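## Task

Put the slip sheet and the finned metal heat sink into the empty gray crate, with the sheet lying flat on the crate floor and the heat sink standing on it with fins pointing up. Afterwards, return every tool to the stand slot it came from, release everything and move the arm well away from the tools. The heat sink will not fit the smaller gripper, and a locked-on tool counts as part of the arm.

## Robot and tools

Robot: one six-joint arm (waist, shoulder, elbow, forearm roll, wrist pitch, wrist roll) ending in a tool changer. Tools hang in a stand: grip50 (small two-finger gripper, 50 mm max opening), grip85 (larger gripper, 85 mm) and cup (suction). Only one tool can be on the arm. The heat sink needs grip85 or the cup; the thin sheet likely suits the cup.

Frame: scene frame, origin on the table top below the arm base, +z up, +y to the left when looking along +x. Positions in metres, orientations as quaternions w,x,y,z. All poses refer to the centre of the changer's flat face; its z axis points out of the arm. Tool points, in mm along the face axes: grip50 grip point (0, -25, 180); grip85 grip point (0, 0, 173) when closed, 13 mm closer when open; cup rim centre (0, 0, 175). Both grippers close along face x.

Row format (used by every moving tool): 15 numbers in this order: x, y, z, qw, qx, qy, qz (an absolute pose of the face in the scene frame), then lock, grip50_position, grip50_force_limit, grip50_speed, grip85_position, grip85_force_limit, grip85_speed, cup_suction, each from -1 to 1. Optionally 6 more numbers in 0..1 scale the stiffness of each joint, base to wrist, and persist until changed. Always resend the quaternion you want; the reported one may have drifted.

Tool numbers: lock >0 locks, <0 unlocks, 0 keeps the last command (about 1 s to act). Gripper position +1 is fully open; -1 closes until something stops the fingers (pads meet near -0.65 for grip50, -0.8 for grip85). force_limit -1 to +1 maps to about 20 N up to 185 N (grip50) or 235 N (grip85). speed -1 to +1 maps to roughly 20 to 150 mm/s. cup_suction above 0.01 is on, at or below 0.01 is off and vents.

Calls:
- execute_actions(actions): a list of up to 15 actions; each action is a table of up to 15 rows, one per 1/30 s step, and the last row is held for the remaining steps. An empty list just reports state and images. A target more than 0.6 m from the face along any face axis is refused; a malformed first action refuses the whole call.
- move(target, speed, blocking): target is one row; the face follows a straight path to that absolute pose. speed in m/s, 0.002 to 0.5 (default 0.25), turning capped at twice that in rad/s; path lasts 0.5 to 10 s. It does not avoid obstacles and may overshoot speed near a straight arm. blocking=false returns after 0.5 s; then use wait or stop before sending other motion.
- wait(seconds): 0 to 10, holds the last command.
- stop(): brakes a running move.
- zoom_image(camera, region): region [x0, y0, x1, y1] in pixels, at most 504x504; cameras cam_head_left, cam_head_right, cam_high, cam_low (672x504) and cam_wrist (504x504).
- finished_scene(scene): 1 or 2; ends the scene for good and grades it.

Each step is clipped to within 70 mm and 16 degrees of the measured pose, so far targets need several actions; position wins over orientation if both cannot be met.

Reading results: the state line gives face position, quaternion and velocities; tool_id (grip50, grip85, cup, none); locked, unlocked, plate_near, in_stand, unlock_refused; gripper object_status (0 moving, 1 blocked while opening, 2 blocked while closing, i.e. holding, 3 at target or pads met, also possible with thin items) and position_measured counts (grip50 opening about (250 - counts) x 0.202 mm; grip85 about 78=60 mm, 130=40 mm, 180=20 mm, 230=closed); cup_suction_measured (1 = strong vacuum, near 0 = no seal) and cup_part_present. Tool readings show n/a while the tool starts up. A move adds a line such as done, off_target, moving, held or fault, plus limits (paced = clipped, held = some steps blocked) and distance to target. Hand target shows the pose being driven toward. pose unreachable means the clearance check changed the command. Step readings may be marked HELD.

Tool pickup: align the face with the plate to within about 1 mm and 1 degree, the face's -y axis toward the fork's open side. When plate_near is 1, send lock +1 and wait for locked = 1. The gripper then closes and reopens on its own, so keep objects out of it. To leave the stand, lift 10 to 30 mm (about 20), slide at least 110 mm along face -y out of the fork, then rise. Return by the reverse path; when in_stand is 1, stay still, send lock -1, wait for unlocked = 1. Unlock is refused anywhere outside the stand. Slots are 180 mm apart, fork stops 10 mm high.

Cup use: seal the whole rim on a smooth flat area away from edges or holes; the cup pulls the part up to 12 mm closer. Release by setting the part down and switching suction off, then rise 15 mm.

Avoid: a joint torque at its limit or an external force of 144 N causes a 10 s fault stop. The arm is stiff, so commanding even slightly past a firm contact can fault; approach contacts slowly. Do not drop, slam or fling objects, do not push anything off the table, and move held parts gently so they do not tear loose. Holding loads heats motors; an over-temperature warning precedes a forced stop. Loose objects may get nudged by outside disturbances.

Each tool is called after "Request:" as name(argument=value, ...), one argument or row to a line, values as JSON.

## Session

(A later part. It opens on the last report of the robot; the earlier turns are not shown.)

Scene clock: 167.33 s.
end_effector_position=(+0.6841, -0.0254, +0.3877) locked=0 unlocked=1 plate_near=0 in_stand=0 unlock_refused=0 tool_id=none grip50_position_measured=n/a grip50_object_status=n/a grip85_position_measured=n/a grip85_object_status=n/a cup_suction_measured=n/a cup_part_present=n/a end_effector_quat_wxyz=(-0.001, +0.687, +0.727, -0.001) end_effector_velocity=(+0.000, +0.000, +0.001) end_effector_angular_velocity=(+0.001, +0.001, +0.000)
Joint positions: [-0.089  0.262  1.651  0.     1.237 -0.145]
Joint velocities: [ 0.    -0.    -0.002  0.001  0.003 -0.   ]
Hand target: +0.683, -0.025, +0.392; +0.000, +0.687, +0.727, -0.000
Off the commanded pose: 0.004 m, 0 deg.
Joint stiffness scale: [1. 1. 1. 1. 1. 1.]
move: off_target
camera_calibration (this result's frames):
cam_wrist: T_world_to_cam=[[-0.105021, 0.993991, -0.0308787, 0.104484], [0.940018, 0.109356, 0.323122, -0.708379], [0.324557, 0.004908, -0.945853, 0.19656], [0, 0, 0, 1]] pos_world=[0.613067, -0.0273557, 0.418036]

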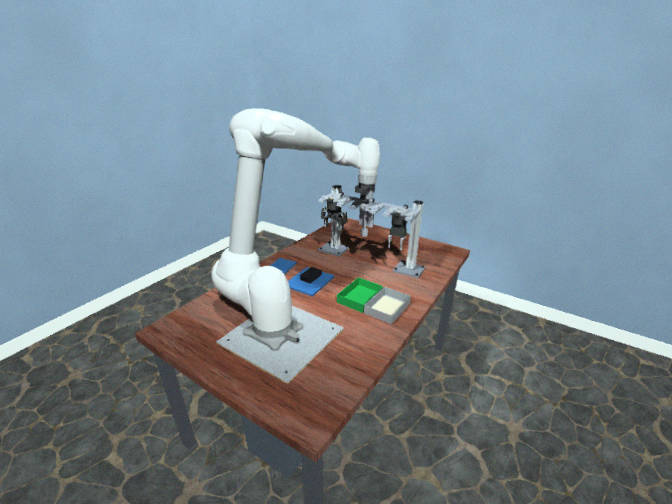

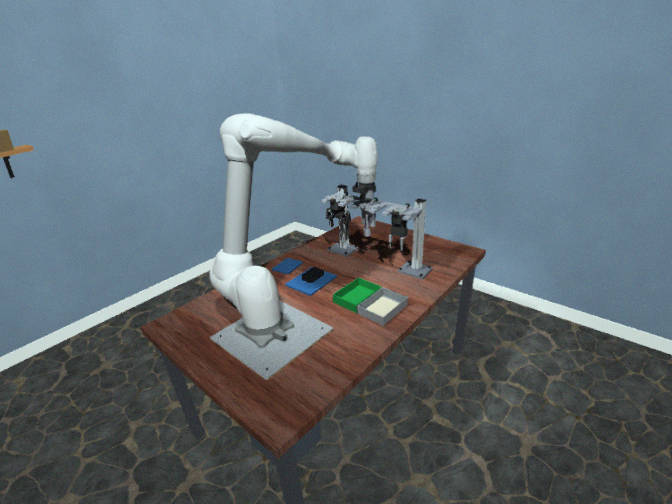

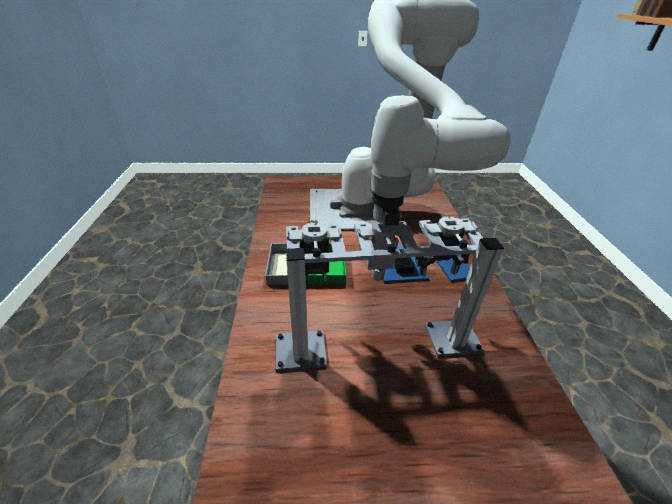

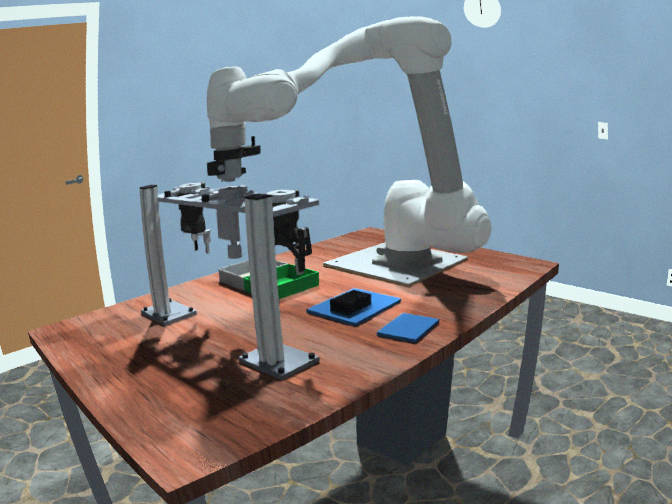

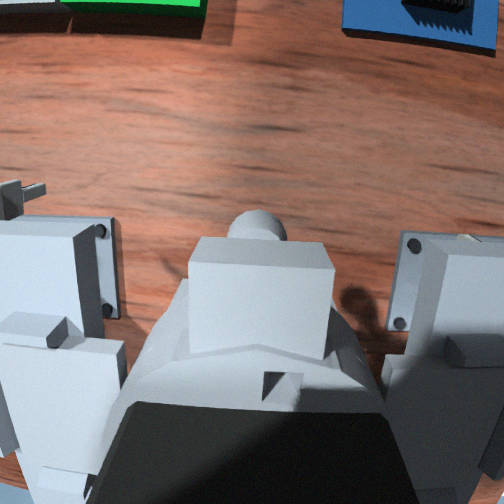

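Request:
move(
  target=[0.673,0.1567,0.391,0,0.6865,0.7271,0,0,1,0,0,1,0,0,0],
  speed=0.1,
)

Request:
move(
  target=[0.673,0.1565,0.354,0,0.6865,0.7271,0,0,1,0,0,1,0,0,0],
  speed=0.012,
)

Request:
execute_actions(
  actions=[
    [[0.672,0.1545,0.357,0,0.6865,0.7271,0,1,1,0,0,1,0,0,0]],
    [[0.672,0.1545,0.357,0,0.6865,0.7271,0,1,1,0,0,1,0,0,0]],
    [[0.672,0.1545,0.357,0,0.6865,0.7271,0,1,1,0,0,1,0,0,0]],
  ],
)

Request:
move(
  target=[0.672,0.1545,0.384,0,0.6865,0.7271,0,0,1,0,0,1,0,0,0],
  speed=0.04,
)

Request:
move(
  target=[0.52,0.147,0.382,0,0.6865,0.7271,0,0,1,0,0,1,0,0,0],
  speed=0.1,
)

Request:
move(
  target=[0.42,0.125,0.25,0,0.6865,0.7271,0,0,1,0,0,1,0,0,0],
  speed=0.12,
)

Scene clock: 182.40 s.
end_effector_position=(+0.6728, +0.1541, +0.3931) locked=0 unlocked=1 plate_near=0 in_stand=0 unlock_refused=0 tool_id=none grip50_position_measured=n/a grip50_object_status=n/a grip85_position_measured=n/a grip85_object_status=n/a cup_suction_measured=n/a cup_part_present=n/a end_effector_quat_wxyz=(+0.003, +0.686, +0.727, +0.002) end_effector_velocity=(-0.000, +0.002, -0.000) end_effector_angular_velocity=(+0.000, +0.002, -0.001)
Joint positions: [0.173 0.265 1.637 0.    1.239 0.116]
Joint velocities: [ 0.003  0.001 -0.001  0.001  0.002  0.004]
Hand target: +0.673, +0.157, +0.391; +0.000, +0.687, +0.727, +0.000
Off the commanded pose: 0.003 m, 0 deg.
Joint stiffness scale: [1. 1. 1. 1. 1. 1.]
move: done
camera_calibration (this result's frames):
cam_wrist: T_world_to_cam=[[-0.105321, 0.993914, -0.0322735, -0.0741046], [0.936795, 0.110052, 0.332119, -0.720591], [0.333649, 0.00474531, -0.942685, 0.197179], [0, 0, 0, 1]] pos_world=[0.601453, 0.152021, 0.422808]

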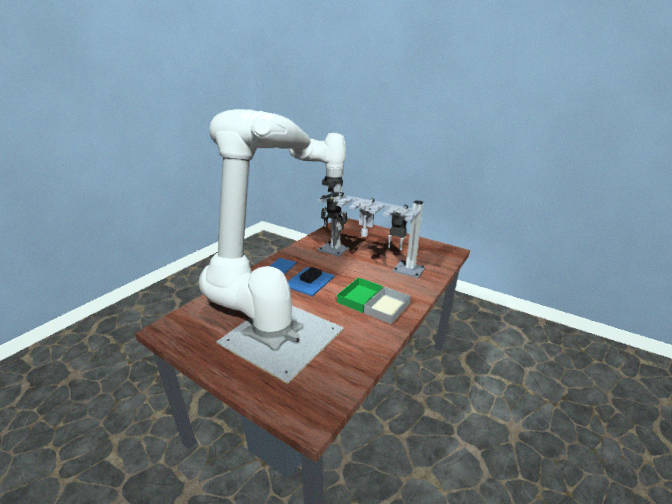

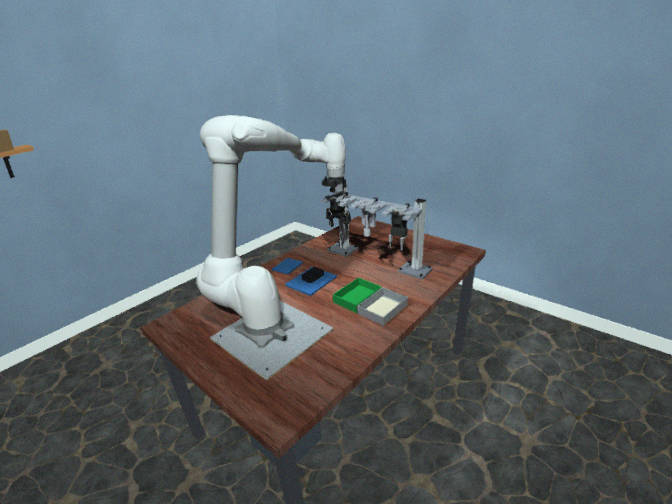

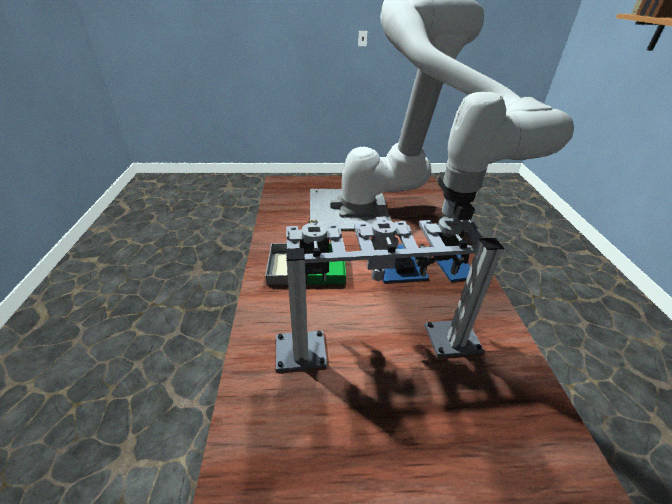

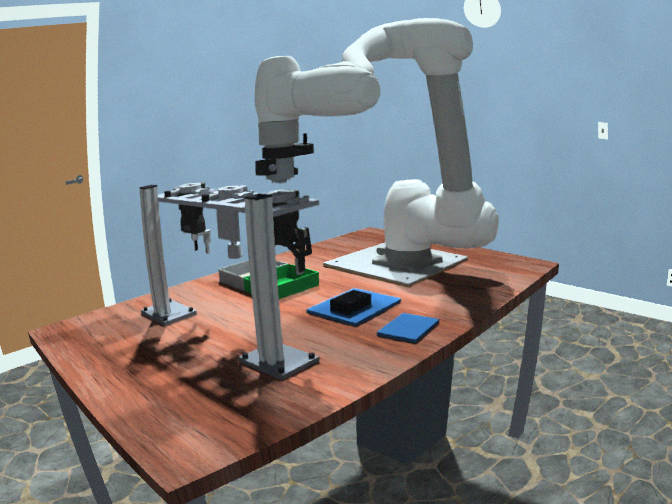

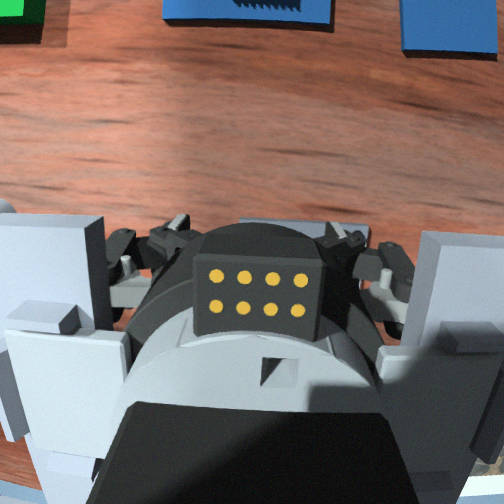

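Scene clock: 185.90 s.
end_effector_position=(+0.6723, +0.1540, +0.3600) locked=0 unlocked=1 plate_near=1 in_stand=1 unlock_refused=0 tool_id=none grip50_position_measured=n/a grip50_object_status=n/a grip85_position_measured=n/a grip85_object_status=n/a cup_suction_measured=n/a cup_part_present=n/a end_effector_quat_wxyz=(+0.002, +0.686, +0.727, +0.000) end_effector_velocity=(-0.000, +0.000, -0.000) end_effector_angular_velocity=(+0.002, -0.000, -0.001)
Joint positions: [0.173 0.284 1.675 0.    1.186 0.116]
Joint velocities: [-0.     0.     0.001  0.002 -0.001 -0.   ]
Hand target: +0.673, +0.156, +0.354; -0.000, +0.686, +0.727, -0.000
Off the commanded pose: 0.007 m, 0 deg.
Joint stiffness scale: [1. 1. 1. 1. 1. 1.]
move: off_target
camera_calibration (this result's frames):
cam_wrist: T_world_to_cam=[[-0.105461, 0.99389, -0.0325793, -0.0749302], [0.938237, 0.110305, 0.327939, -0.708648], [0.329529, 0.00401748, -0.944137, 0.169491], [0, 0, 0, 1]] pos_world=[0.601125, 0.151959, 0.389975]

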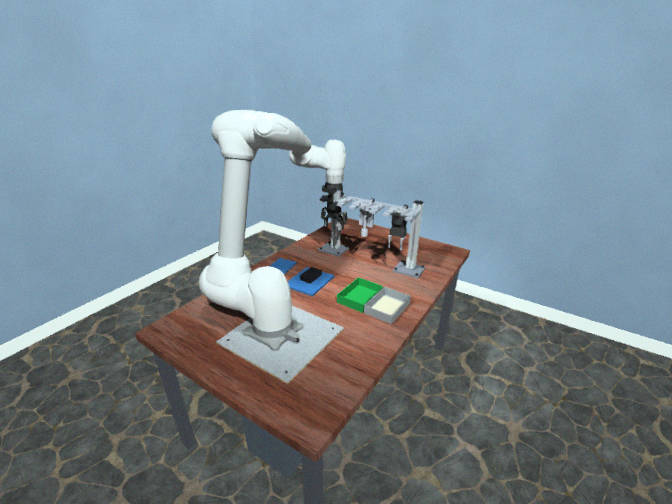

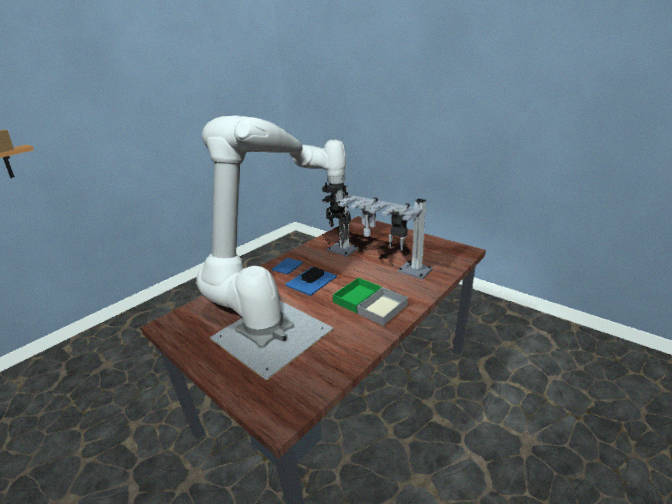

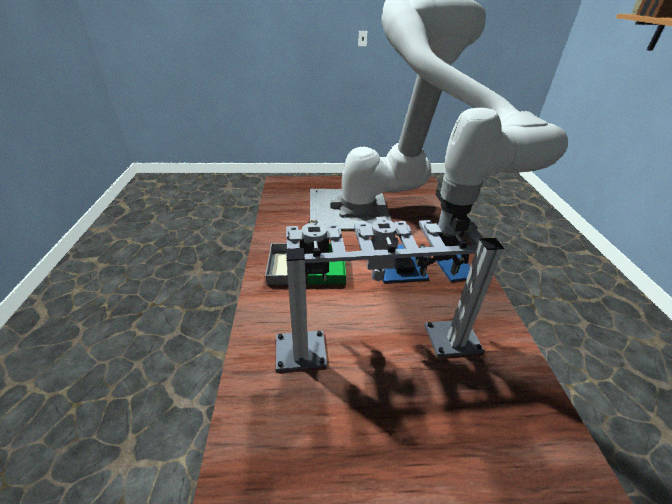

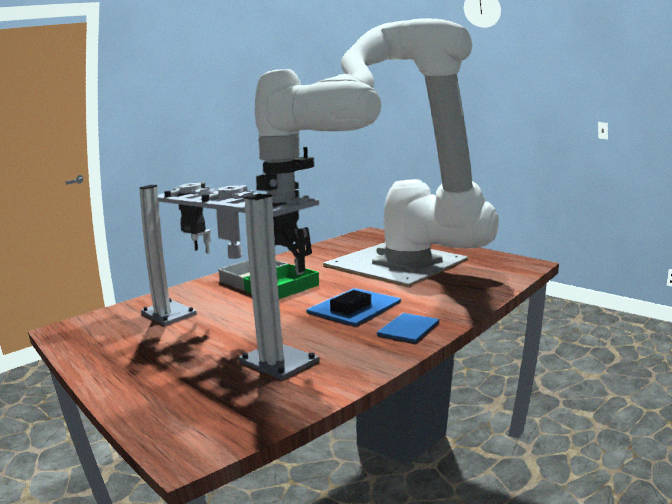

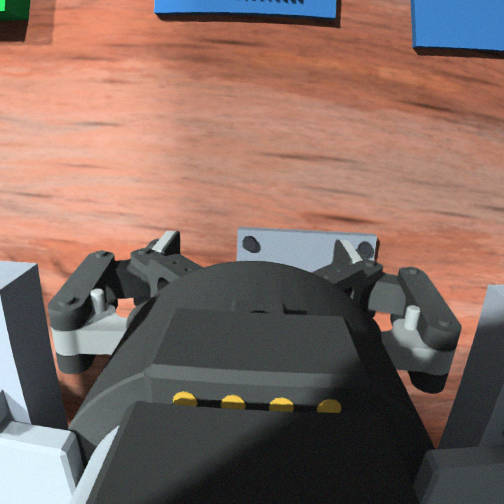

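Scene clock: 187.40 s.
end_effector_position=(+0.6723, +0.1540, +0.3600) locked=1 unlocked=0 plate_near=1 in_stand=1 unlock_refused=0 tool_id=grip85 grip50_position_measured=n/a grip50_object_status=n/a grip85_position_measured=n/a grip85_object_status=n/a cup_suction_measured=n/a cup_part_present=n/a end_effector_quat_wxyz=(+0.002, +0.687, +0.727, +0.000) end_effector_velocity=(-0.000, -0.000, -0.000) end_effector_angular_velocity=(-0.001, +0.002, +0.001)
Joint positions: [0.173 0.284 1.675 0.    1.186 0.116]
Joint velocities: [-0.     0.    -0.    -0.001  0.002 -0.001]
Hand target: +0.672, +0.154, +0.357; +0.000, +0.687, +0.727, -0.000
Off the commanded pose: 0.003 m, 0 deg.
Joint stiffness scale: [1. 1. 1. 1. 1. 1.]
Step readings (end_effector_position; steps 1 to 15: 1st action; 16 to 30: 2nd action; 31 to 45: 3rd action):
0: (+0.6723, +0.1540, +0.3600)
1: (+0.6723, +0.1540, +0.3600)
2: (+0.6723, +0.1540, +0.3600)
4: (+0.6723, +0.1540, +0.3600)
8: (+0.6723, +0.1540, +0.3600)
15: (+0.6723, +0.1540, +0.3600)
16: (+0.6723, +0.1540, +0.3600)
17: (+0.6723, +0.1540, +0.3600)
19: (+0.6723, +0.1540, +0.3600)
23: (+0.6723, +0.1540, +0.3600)
30: (+0.6723, +0.1540, +0.3600)
31: (+0.6723, +0.1540, +0.3600)
32: (+0.6723, +0.1540, +0.3600)
34: (+0.6723, +0.1540, +0.3600)
38: (+0.6723, +0.1540, +0.3600)
45: end_effector_position above
camera_calibration (this result's frames):
cam_wrist: T_world_to_cam=[[-0.10542, 0.993897, -0.0324773, -0.0750149], [0.938238, 0.110233, 0.32796, -0.708649], [0.329538, 0.00410208, -0.944133, 0.169469], [0, 0, 0, 1]] pos_world=[0.601127, 0.151978, 0.389974]

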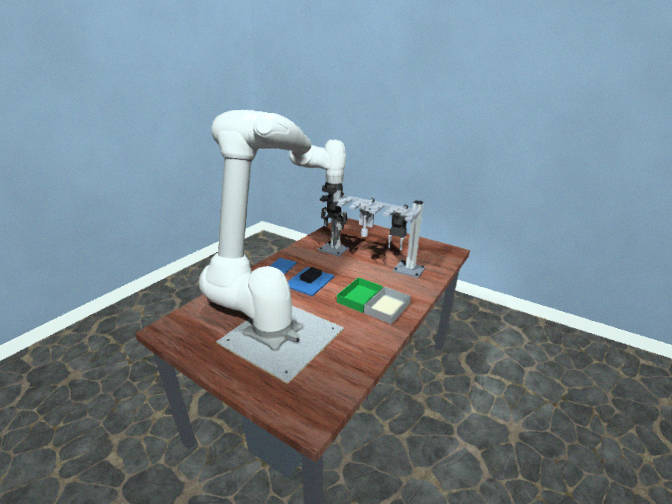

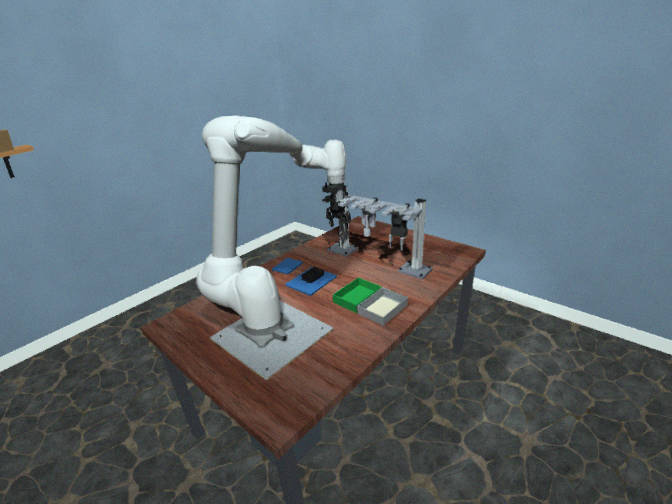

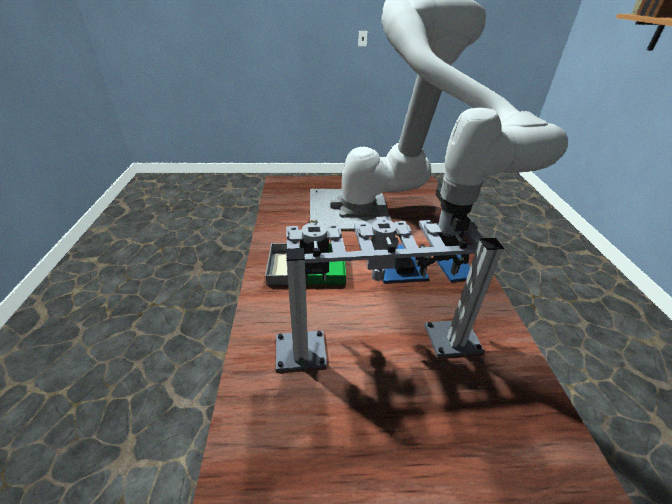

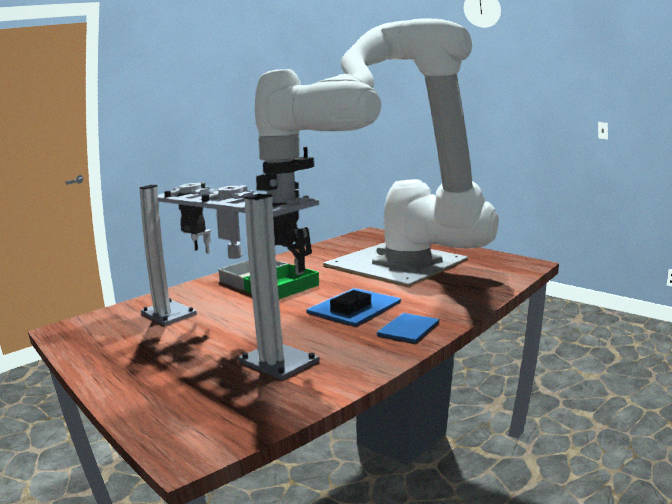

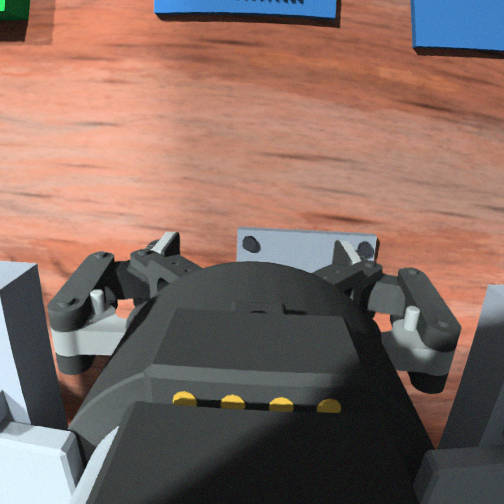

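Scene clock: 188.33 s.
end_effector_position=(+0.6731, +0.1542, +0.3796) locked=1 unlocked=0 plate_near=1 in_stand=0 unlock_refused=0 tool_id=grip85 grip50_position_measured=n/a grip50_object_status=n/a grip85_position_measured=n/a grip85_object_status=n/a cup_suction_measured=n/a cup_part_present=n/a end_effector_quat_wxyz=(+0.000, +0.687, +0.727, -0.001) end_effector_velocity=(-0.000, -0.000, +0.001) end_effector_angular_velocity=(-0.001, +0.003, +0.001)
Joint positions: [0.173 0.275 1.648 0.    1.225 0.116]
Joint velocities: [-0.    -0.    -0.003 -0.001  0.006 -0.   ]
Hand target: +0.672, +0.154, +0.384; +0.000, +0.687, +0.727, -0.000
Off the commanded pose: 0.005 m, 0 deg.
Joint stiffness scale: [1. 1. 1. 1. 1. 1.]
move: off_target
camera_calibration (this result's frames):
cam_wrist: T_world_to_cam=[[-0.105577, 0.99387, -0.0328049, -0.0742471], [0.939803, 0.110506, 0.323356, -0.71522], [0.324999, 0.00330872, -0.945709, 0.191472], [0, 0, 0, 1]] pos_world=[0.602099, 0.152195, 0.409911]

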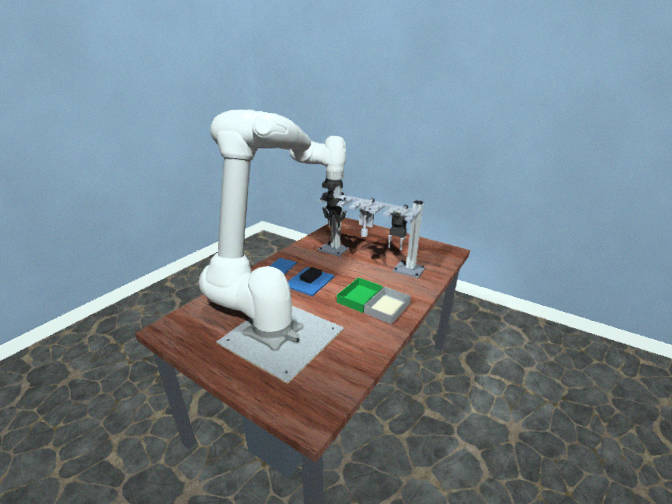

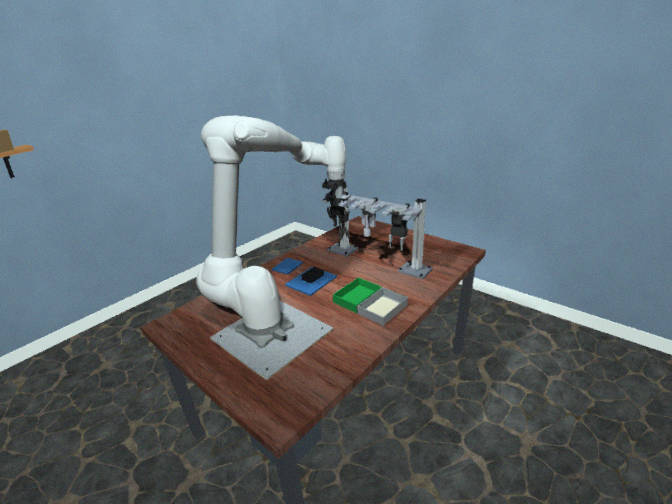

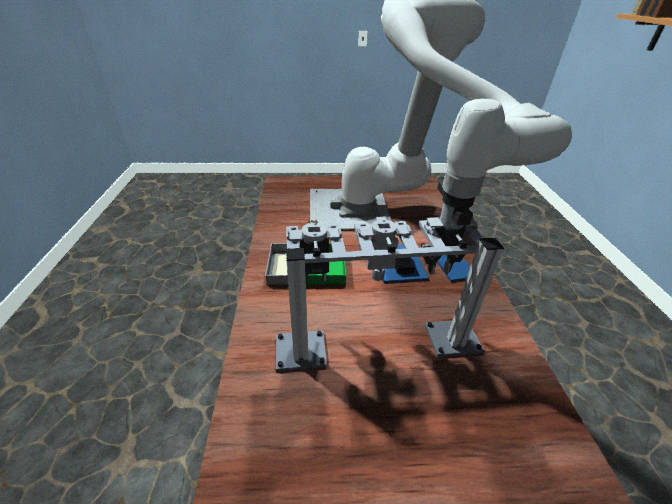

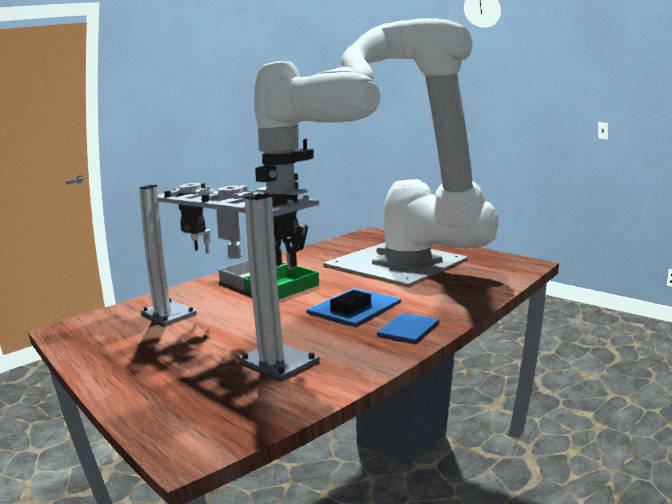

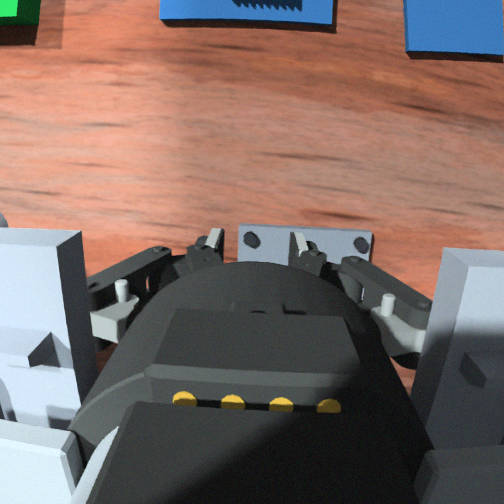

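Scene clock: 190.33 s.
end_effector_position=(+0.5218, +0.1454, +0.3808) locked=1 unlocked=0 plate_near=1 in_stand=0 unlock_refused=0 tool_id=grip85 grip50_position_measured=n/a grip50_object_status=n/a grip85_position_measured=n/a grip85_object_status=n/a cup_suction_measured=n/a cup_part_present=n/a end_effector_quat_wxyz=(-0.001, +0.686, +0.727, -0.003) end_effector_velocity=(-0.002, -0.000, +0.000) end_effector_angular_velocity=(+0.000, -0.000, +0.000)
Joint positions: [0.205 0.045 1.918 0.    1.19  0.148]
Joint velocities: [ 0.001 -0.003  0.004  0.    -0.     0.   ]
Hand target: +0.520, +0.147, +0.382; +0.000, +0.686, +0.727, +0.000
Off the commanded pose: 0.003 m, 0 deg.
Joint stiffness scale: [1. 1. 1. 1. 1. 1.]
move: done
camera_calibration (this result's frames):
cam_wrist: T_world_to_cam=[[-0.105975, 0.993805, -0.0334833, -0.0809624], [0.94113, 0.111115, 0.319261, -0.571636], [0.321004, 0.00232166, -0.947075, 0.244609], [0, 0, 0, 1]] pos_world=[0.450883, 0.14341, 0.411454]

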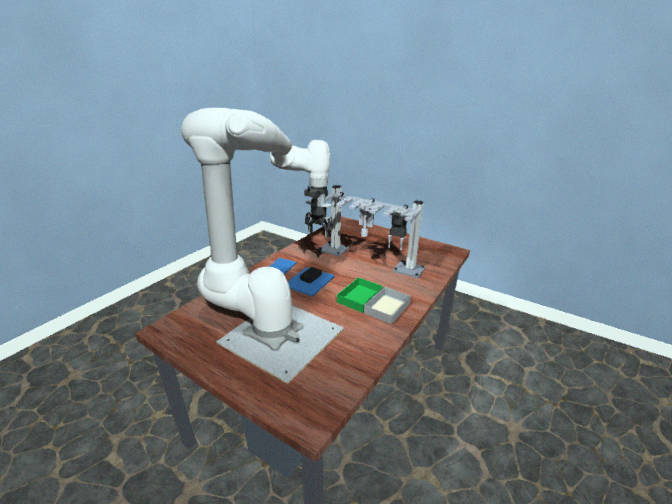

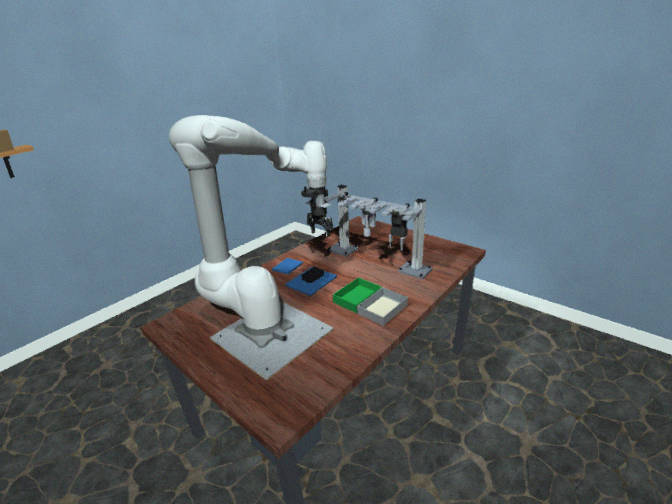

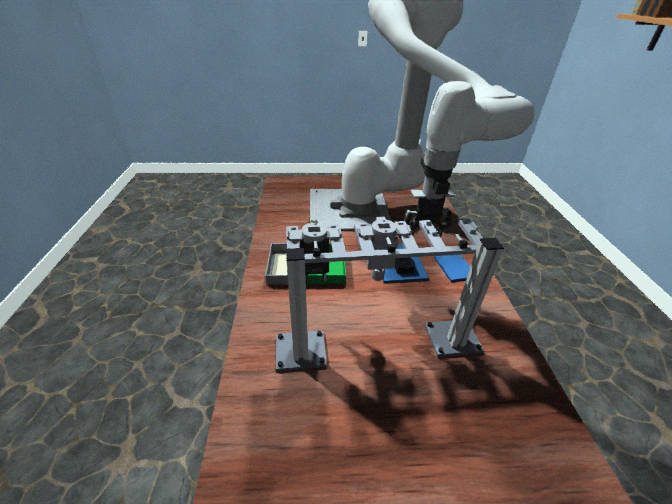

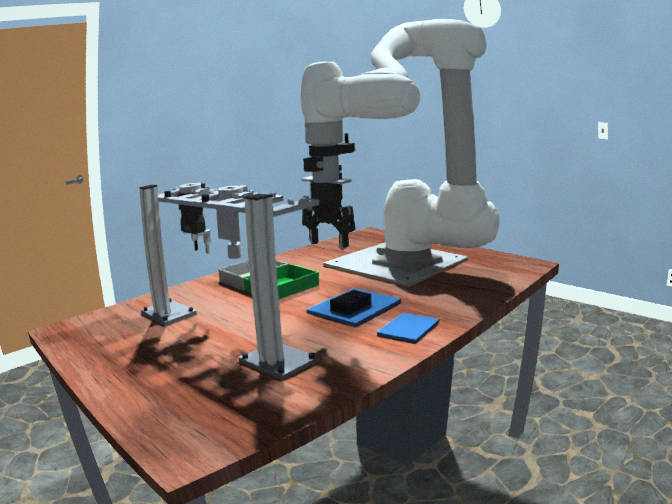

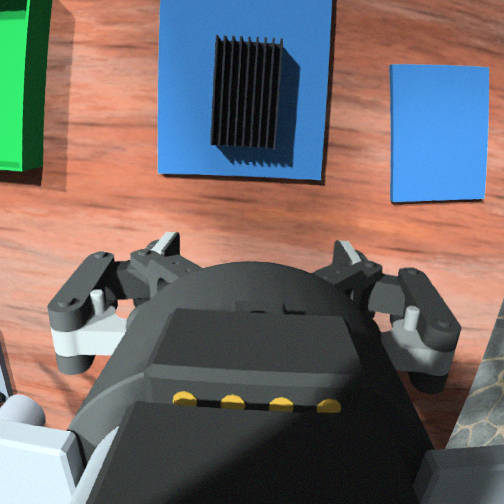

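Scene clock: 192.20 s.
end_effector_position=(+0.4209, +0.1239, +0.2492) locked=1 unlocked=0 plate_near=1 in_stand=0 unlock_refused=0 tool_id=grip85 grip50_position_measured=n/a grip50_object_status=n/a grip85_position_measured=3 grip85_object_status=3 cup_suction_measured=n/a cup_part_present=n/a end_effector_quat_wxyz=(-0.001, +0.686, +0.727, -0.004) end_effector_velocity=(-0.001, -0.000, -0.002) end_effector_angular_velocity=(+0.001, -0.001, -0.001)
Joint positions: [0.205 0.002 2.235 0.    0.917 0.148]
Joint velocities: [ 0.    -0.     0.004  0.001 -0.005  0.001]
Hand target: +0.420, +0.125, +0.250; -0.000, +0.686, +0.727, +0.000
Off the commanded pose: 0.002 m, 0 deg.
Joint stiffness scale: [1. 1. 1. 1. 1. 1.]
move: done
camera_calibration (this result's frames):
cam_wrist: T_world_to_cam=[[-0.105907, 0.993809, -0.0335709, -0.0747661], [0.941281, 0.11108, 0.318829, -0.432236], [0.320584, 0.00216662, -0.947218, 0.152598], [0, 0, 0, 1]] pos_world=[0.350016, 0.121985, 0.279843]

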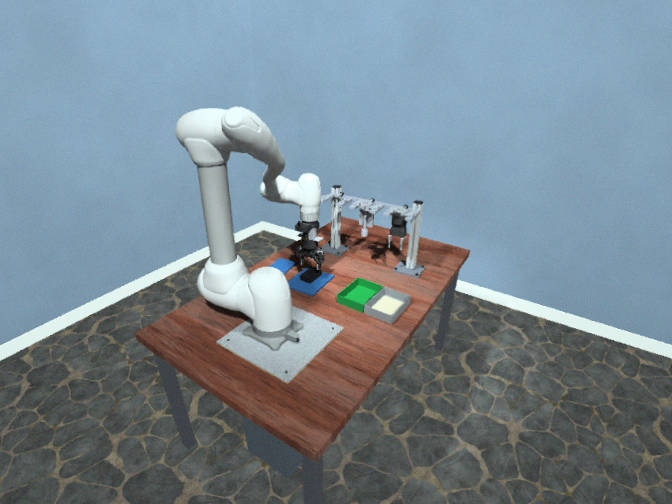

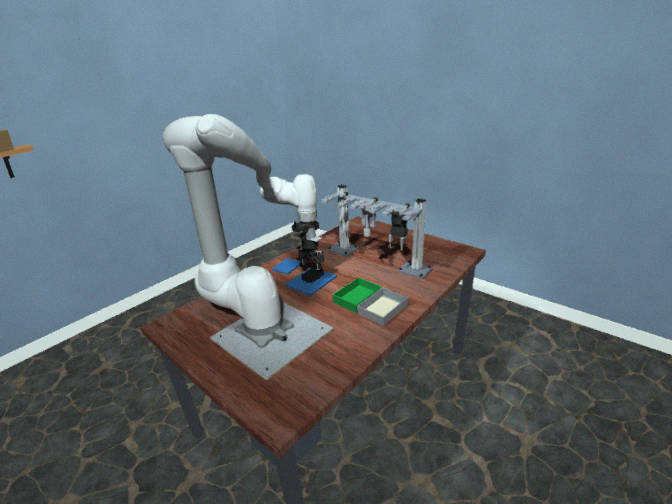

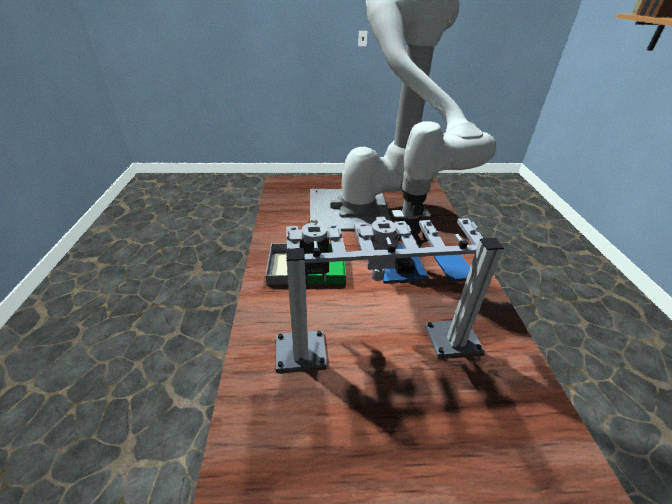

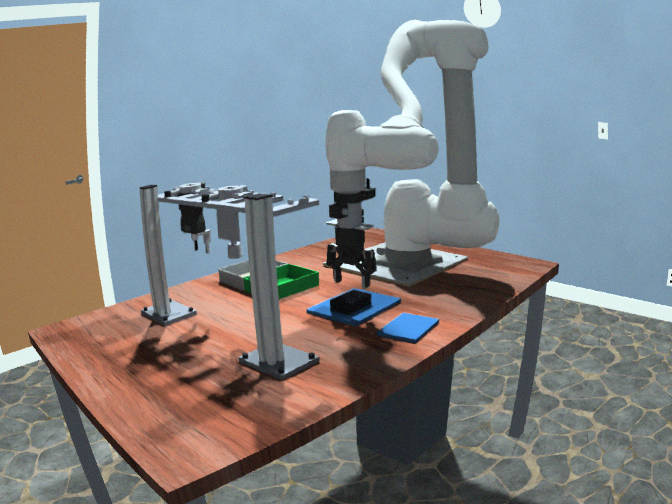

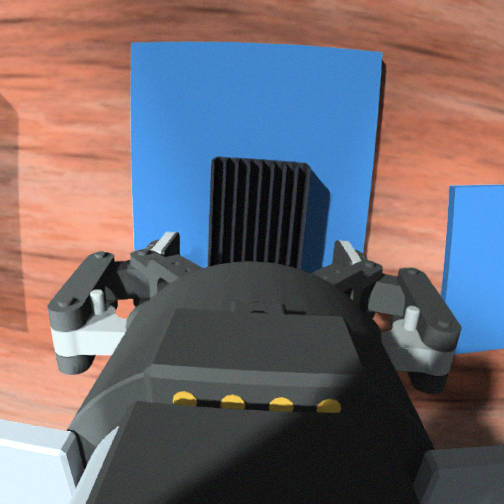

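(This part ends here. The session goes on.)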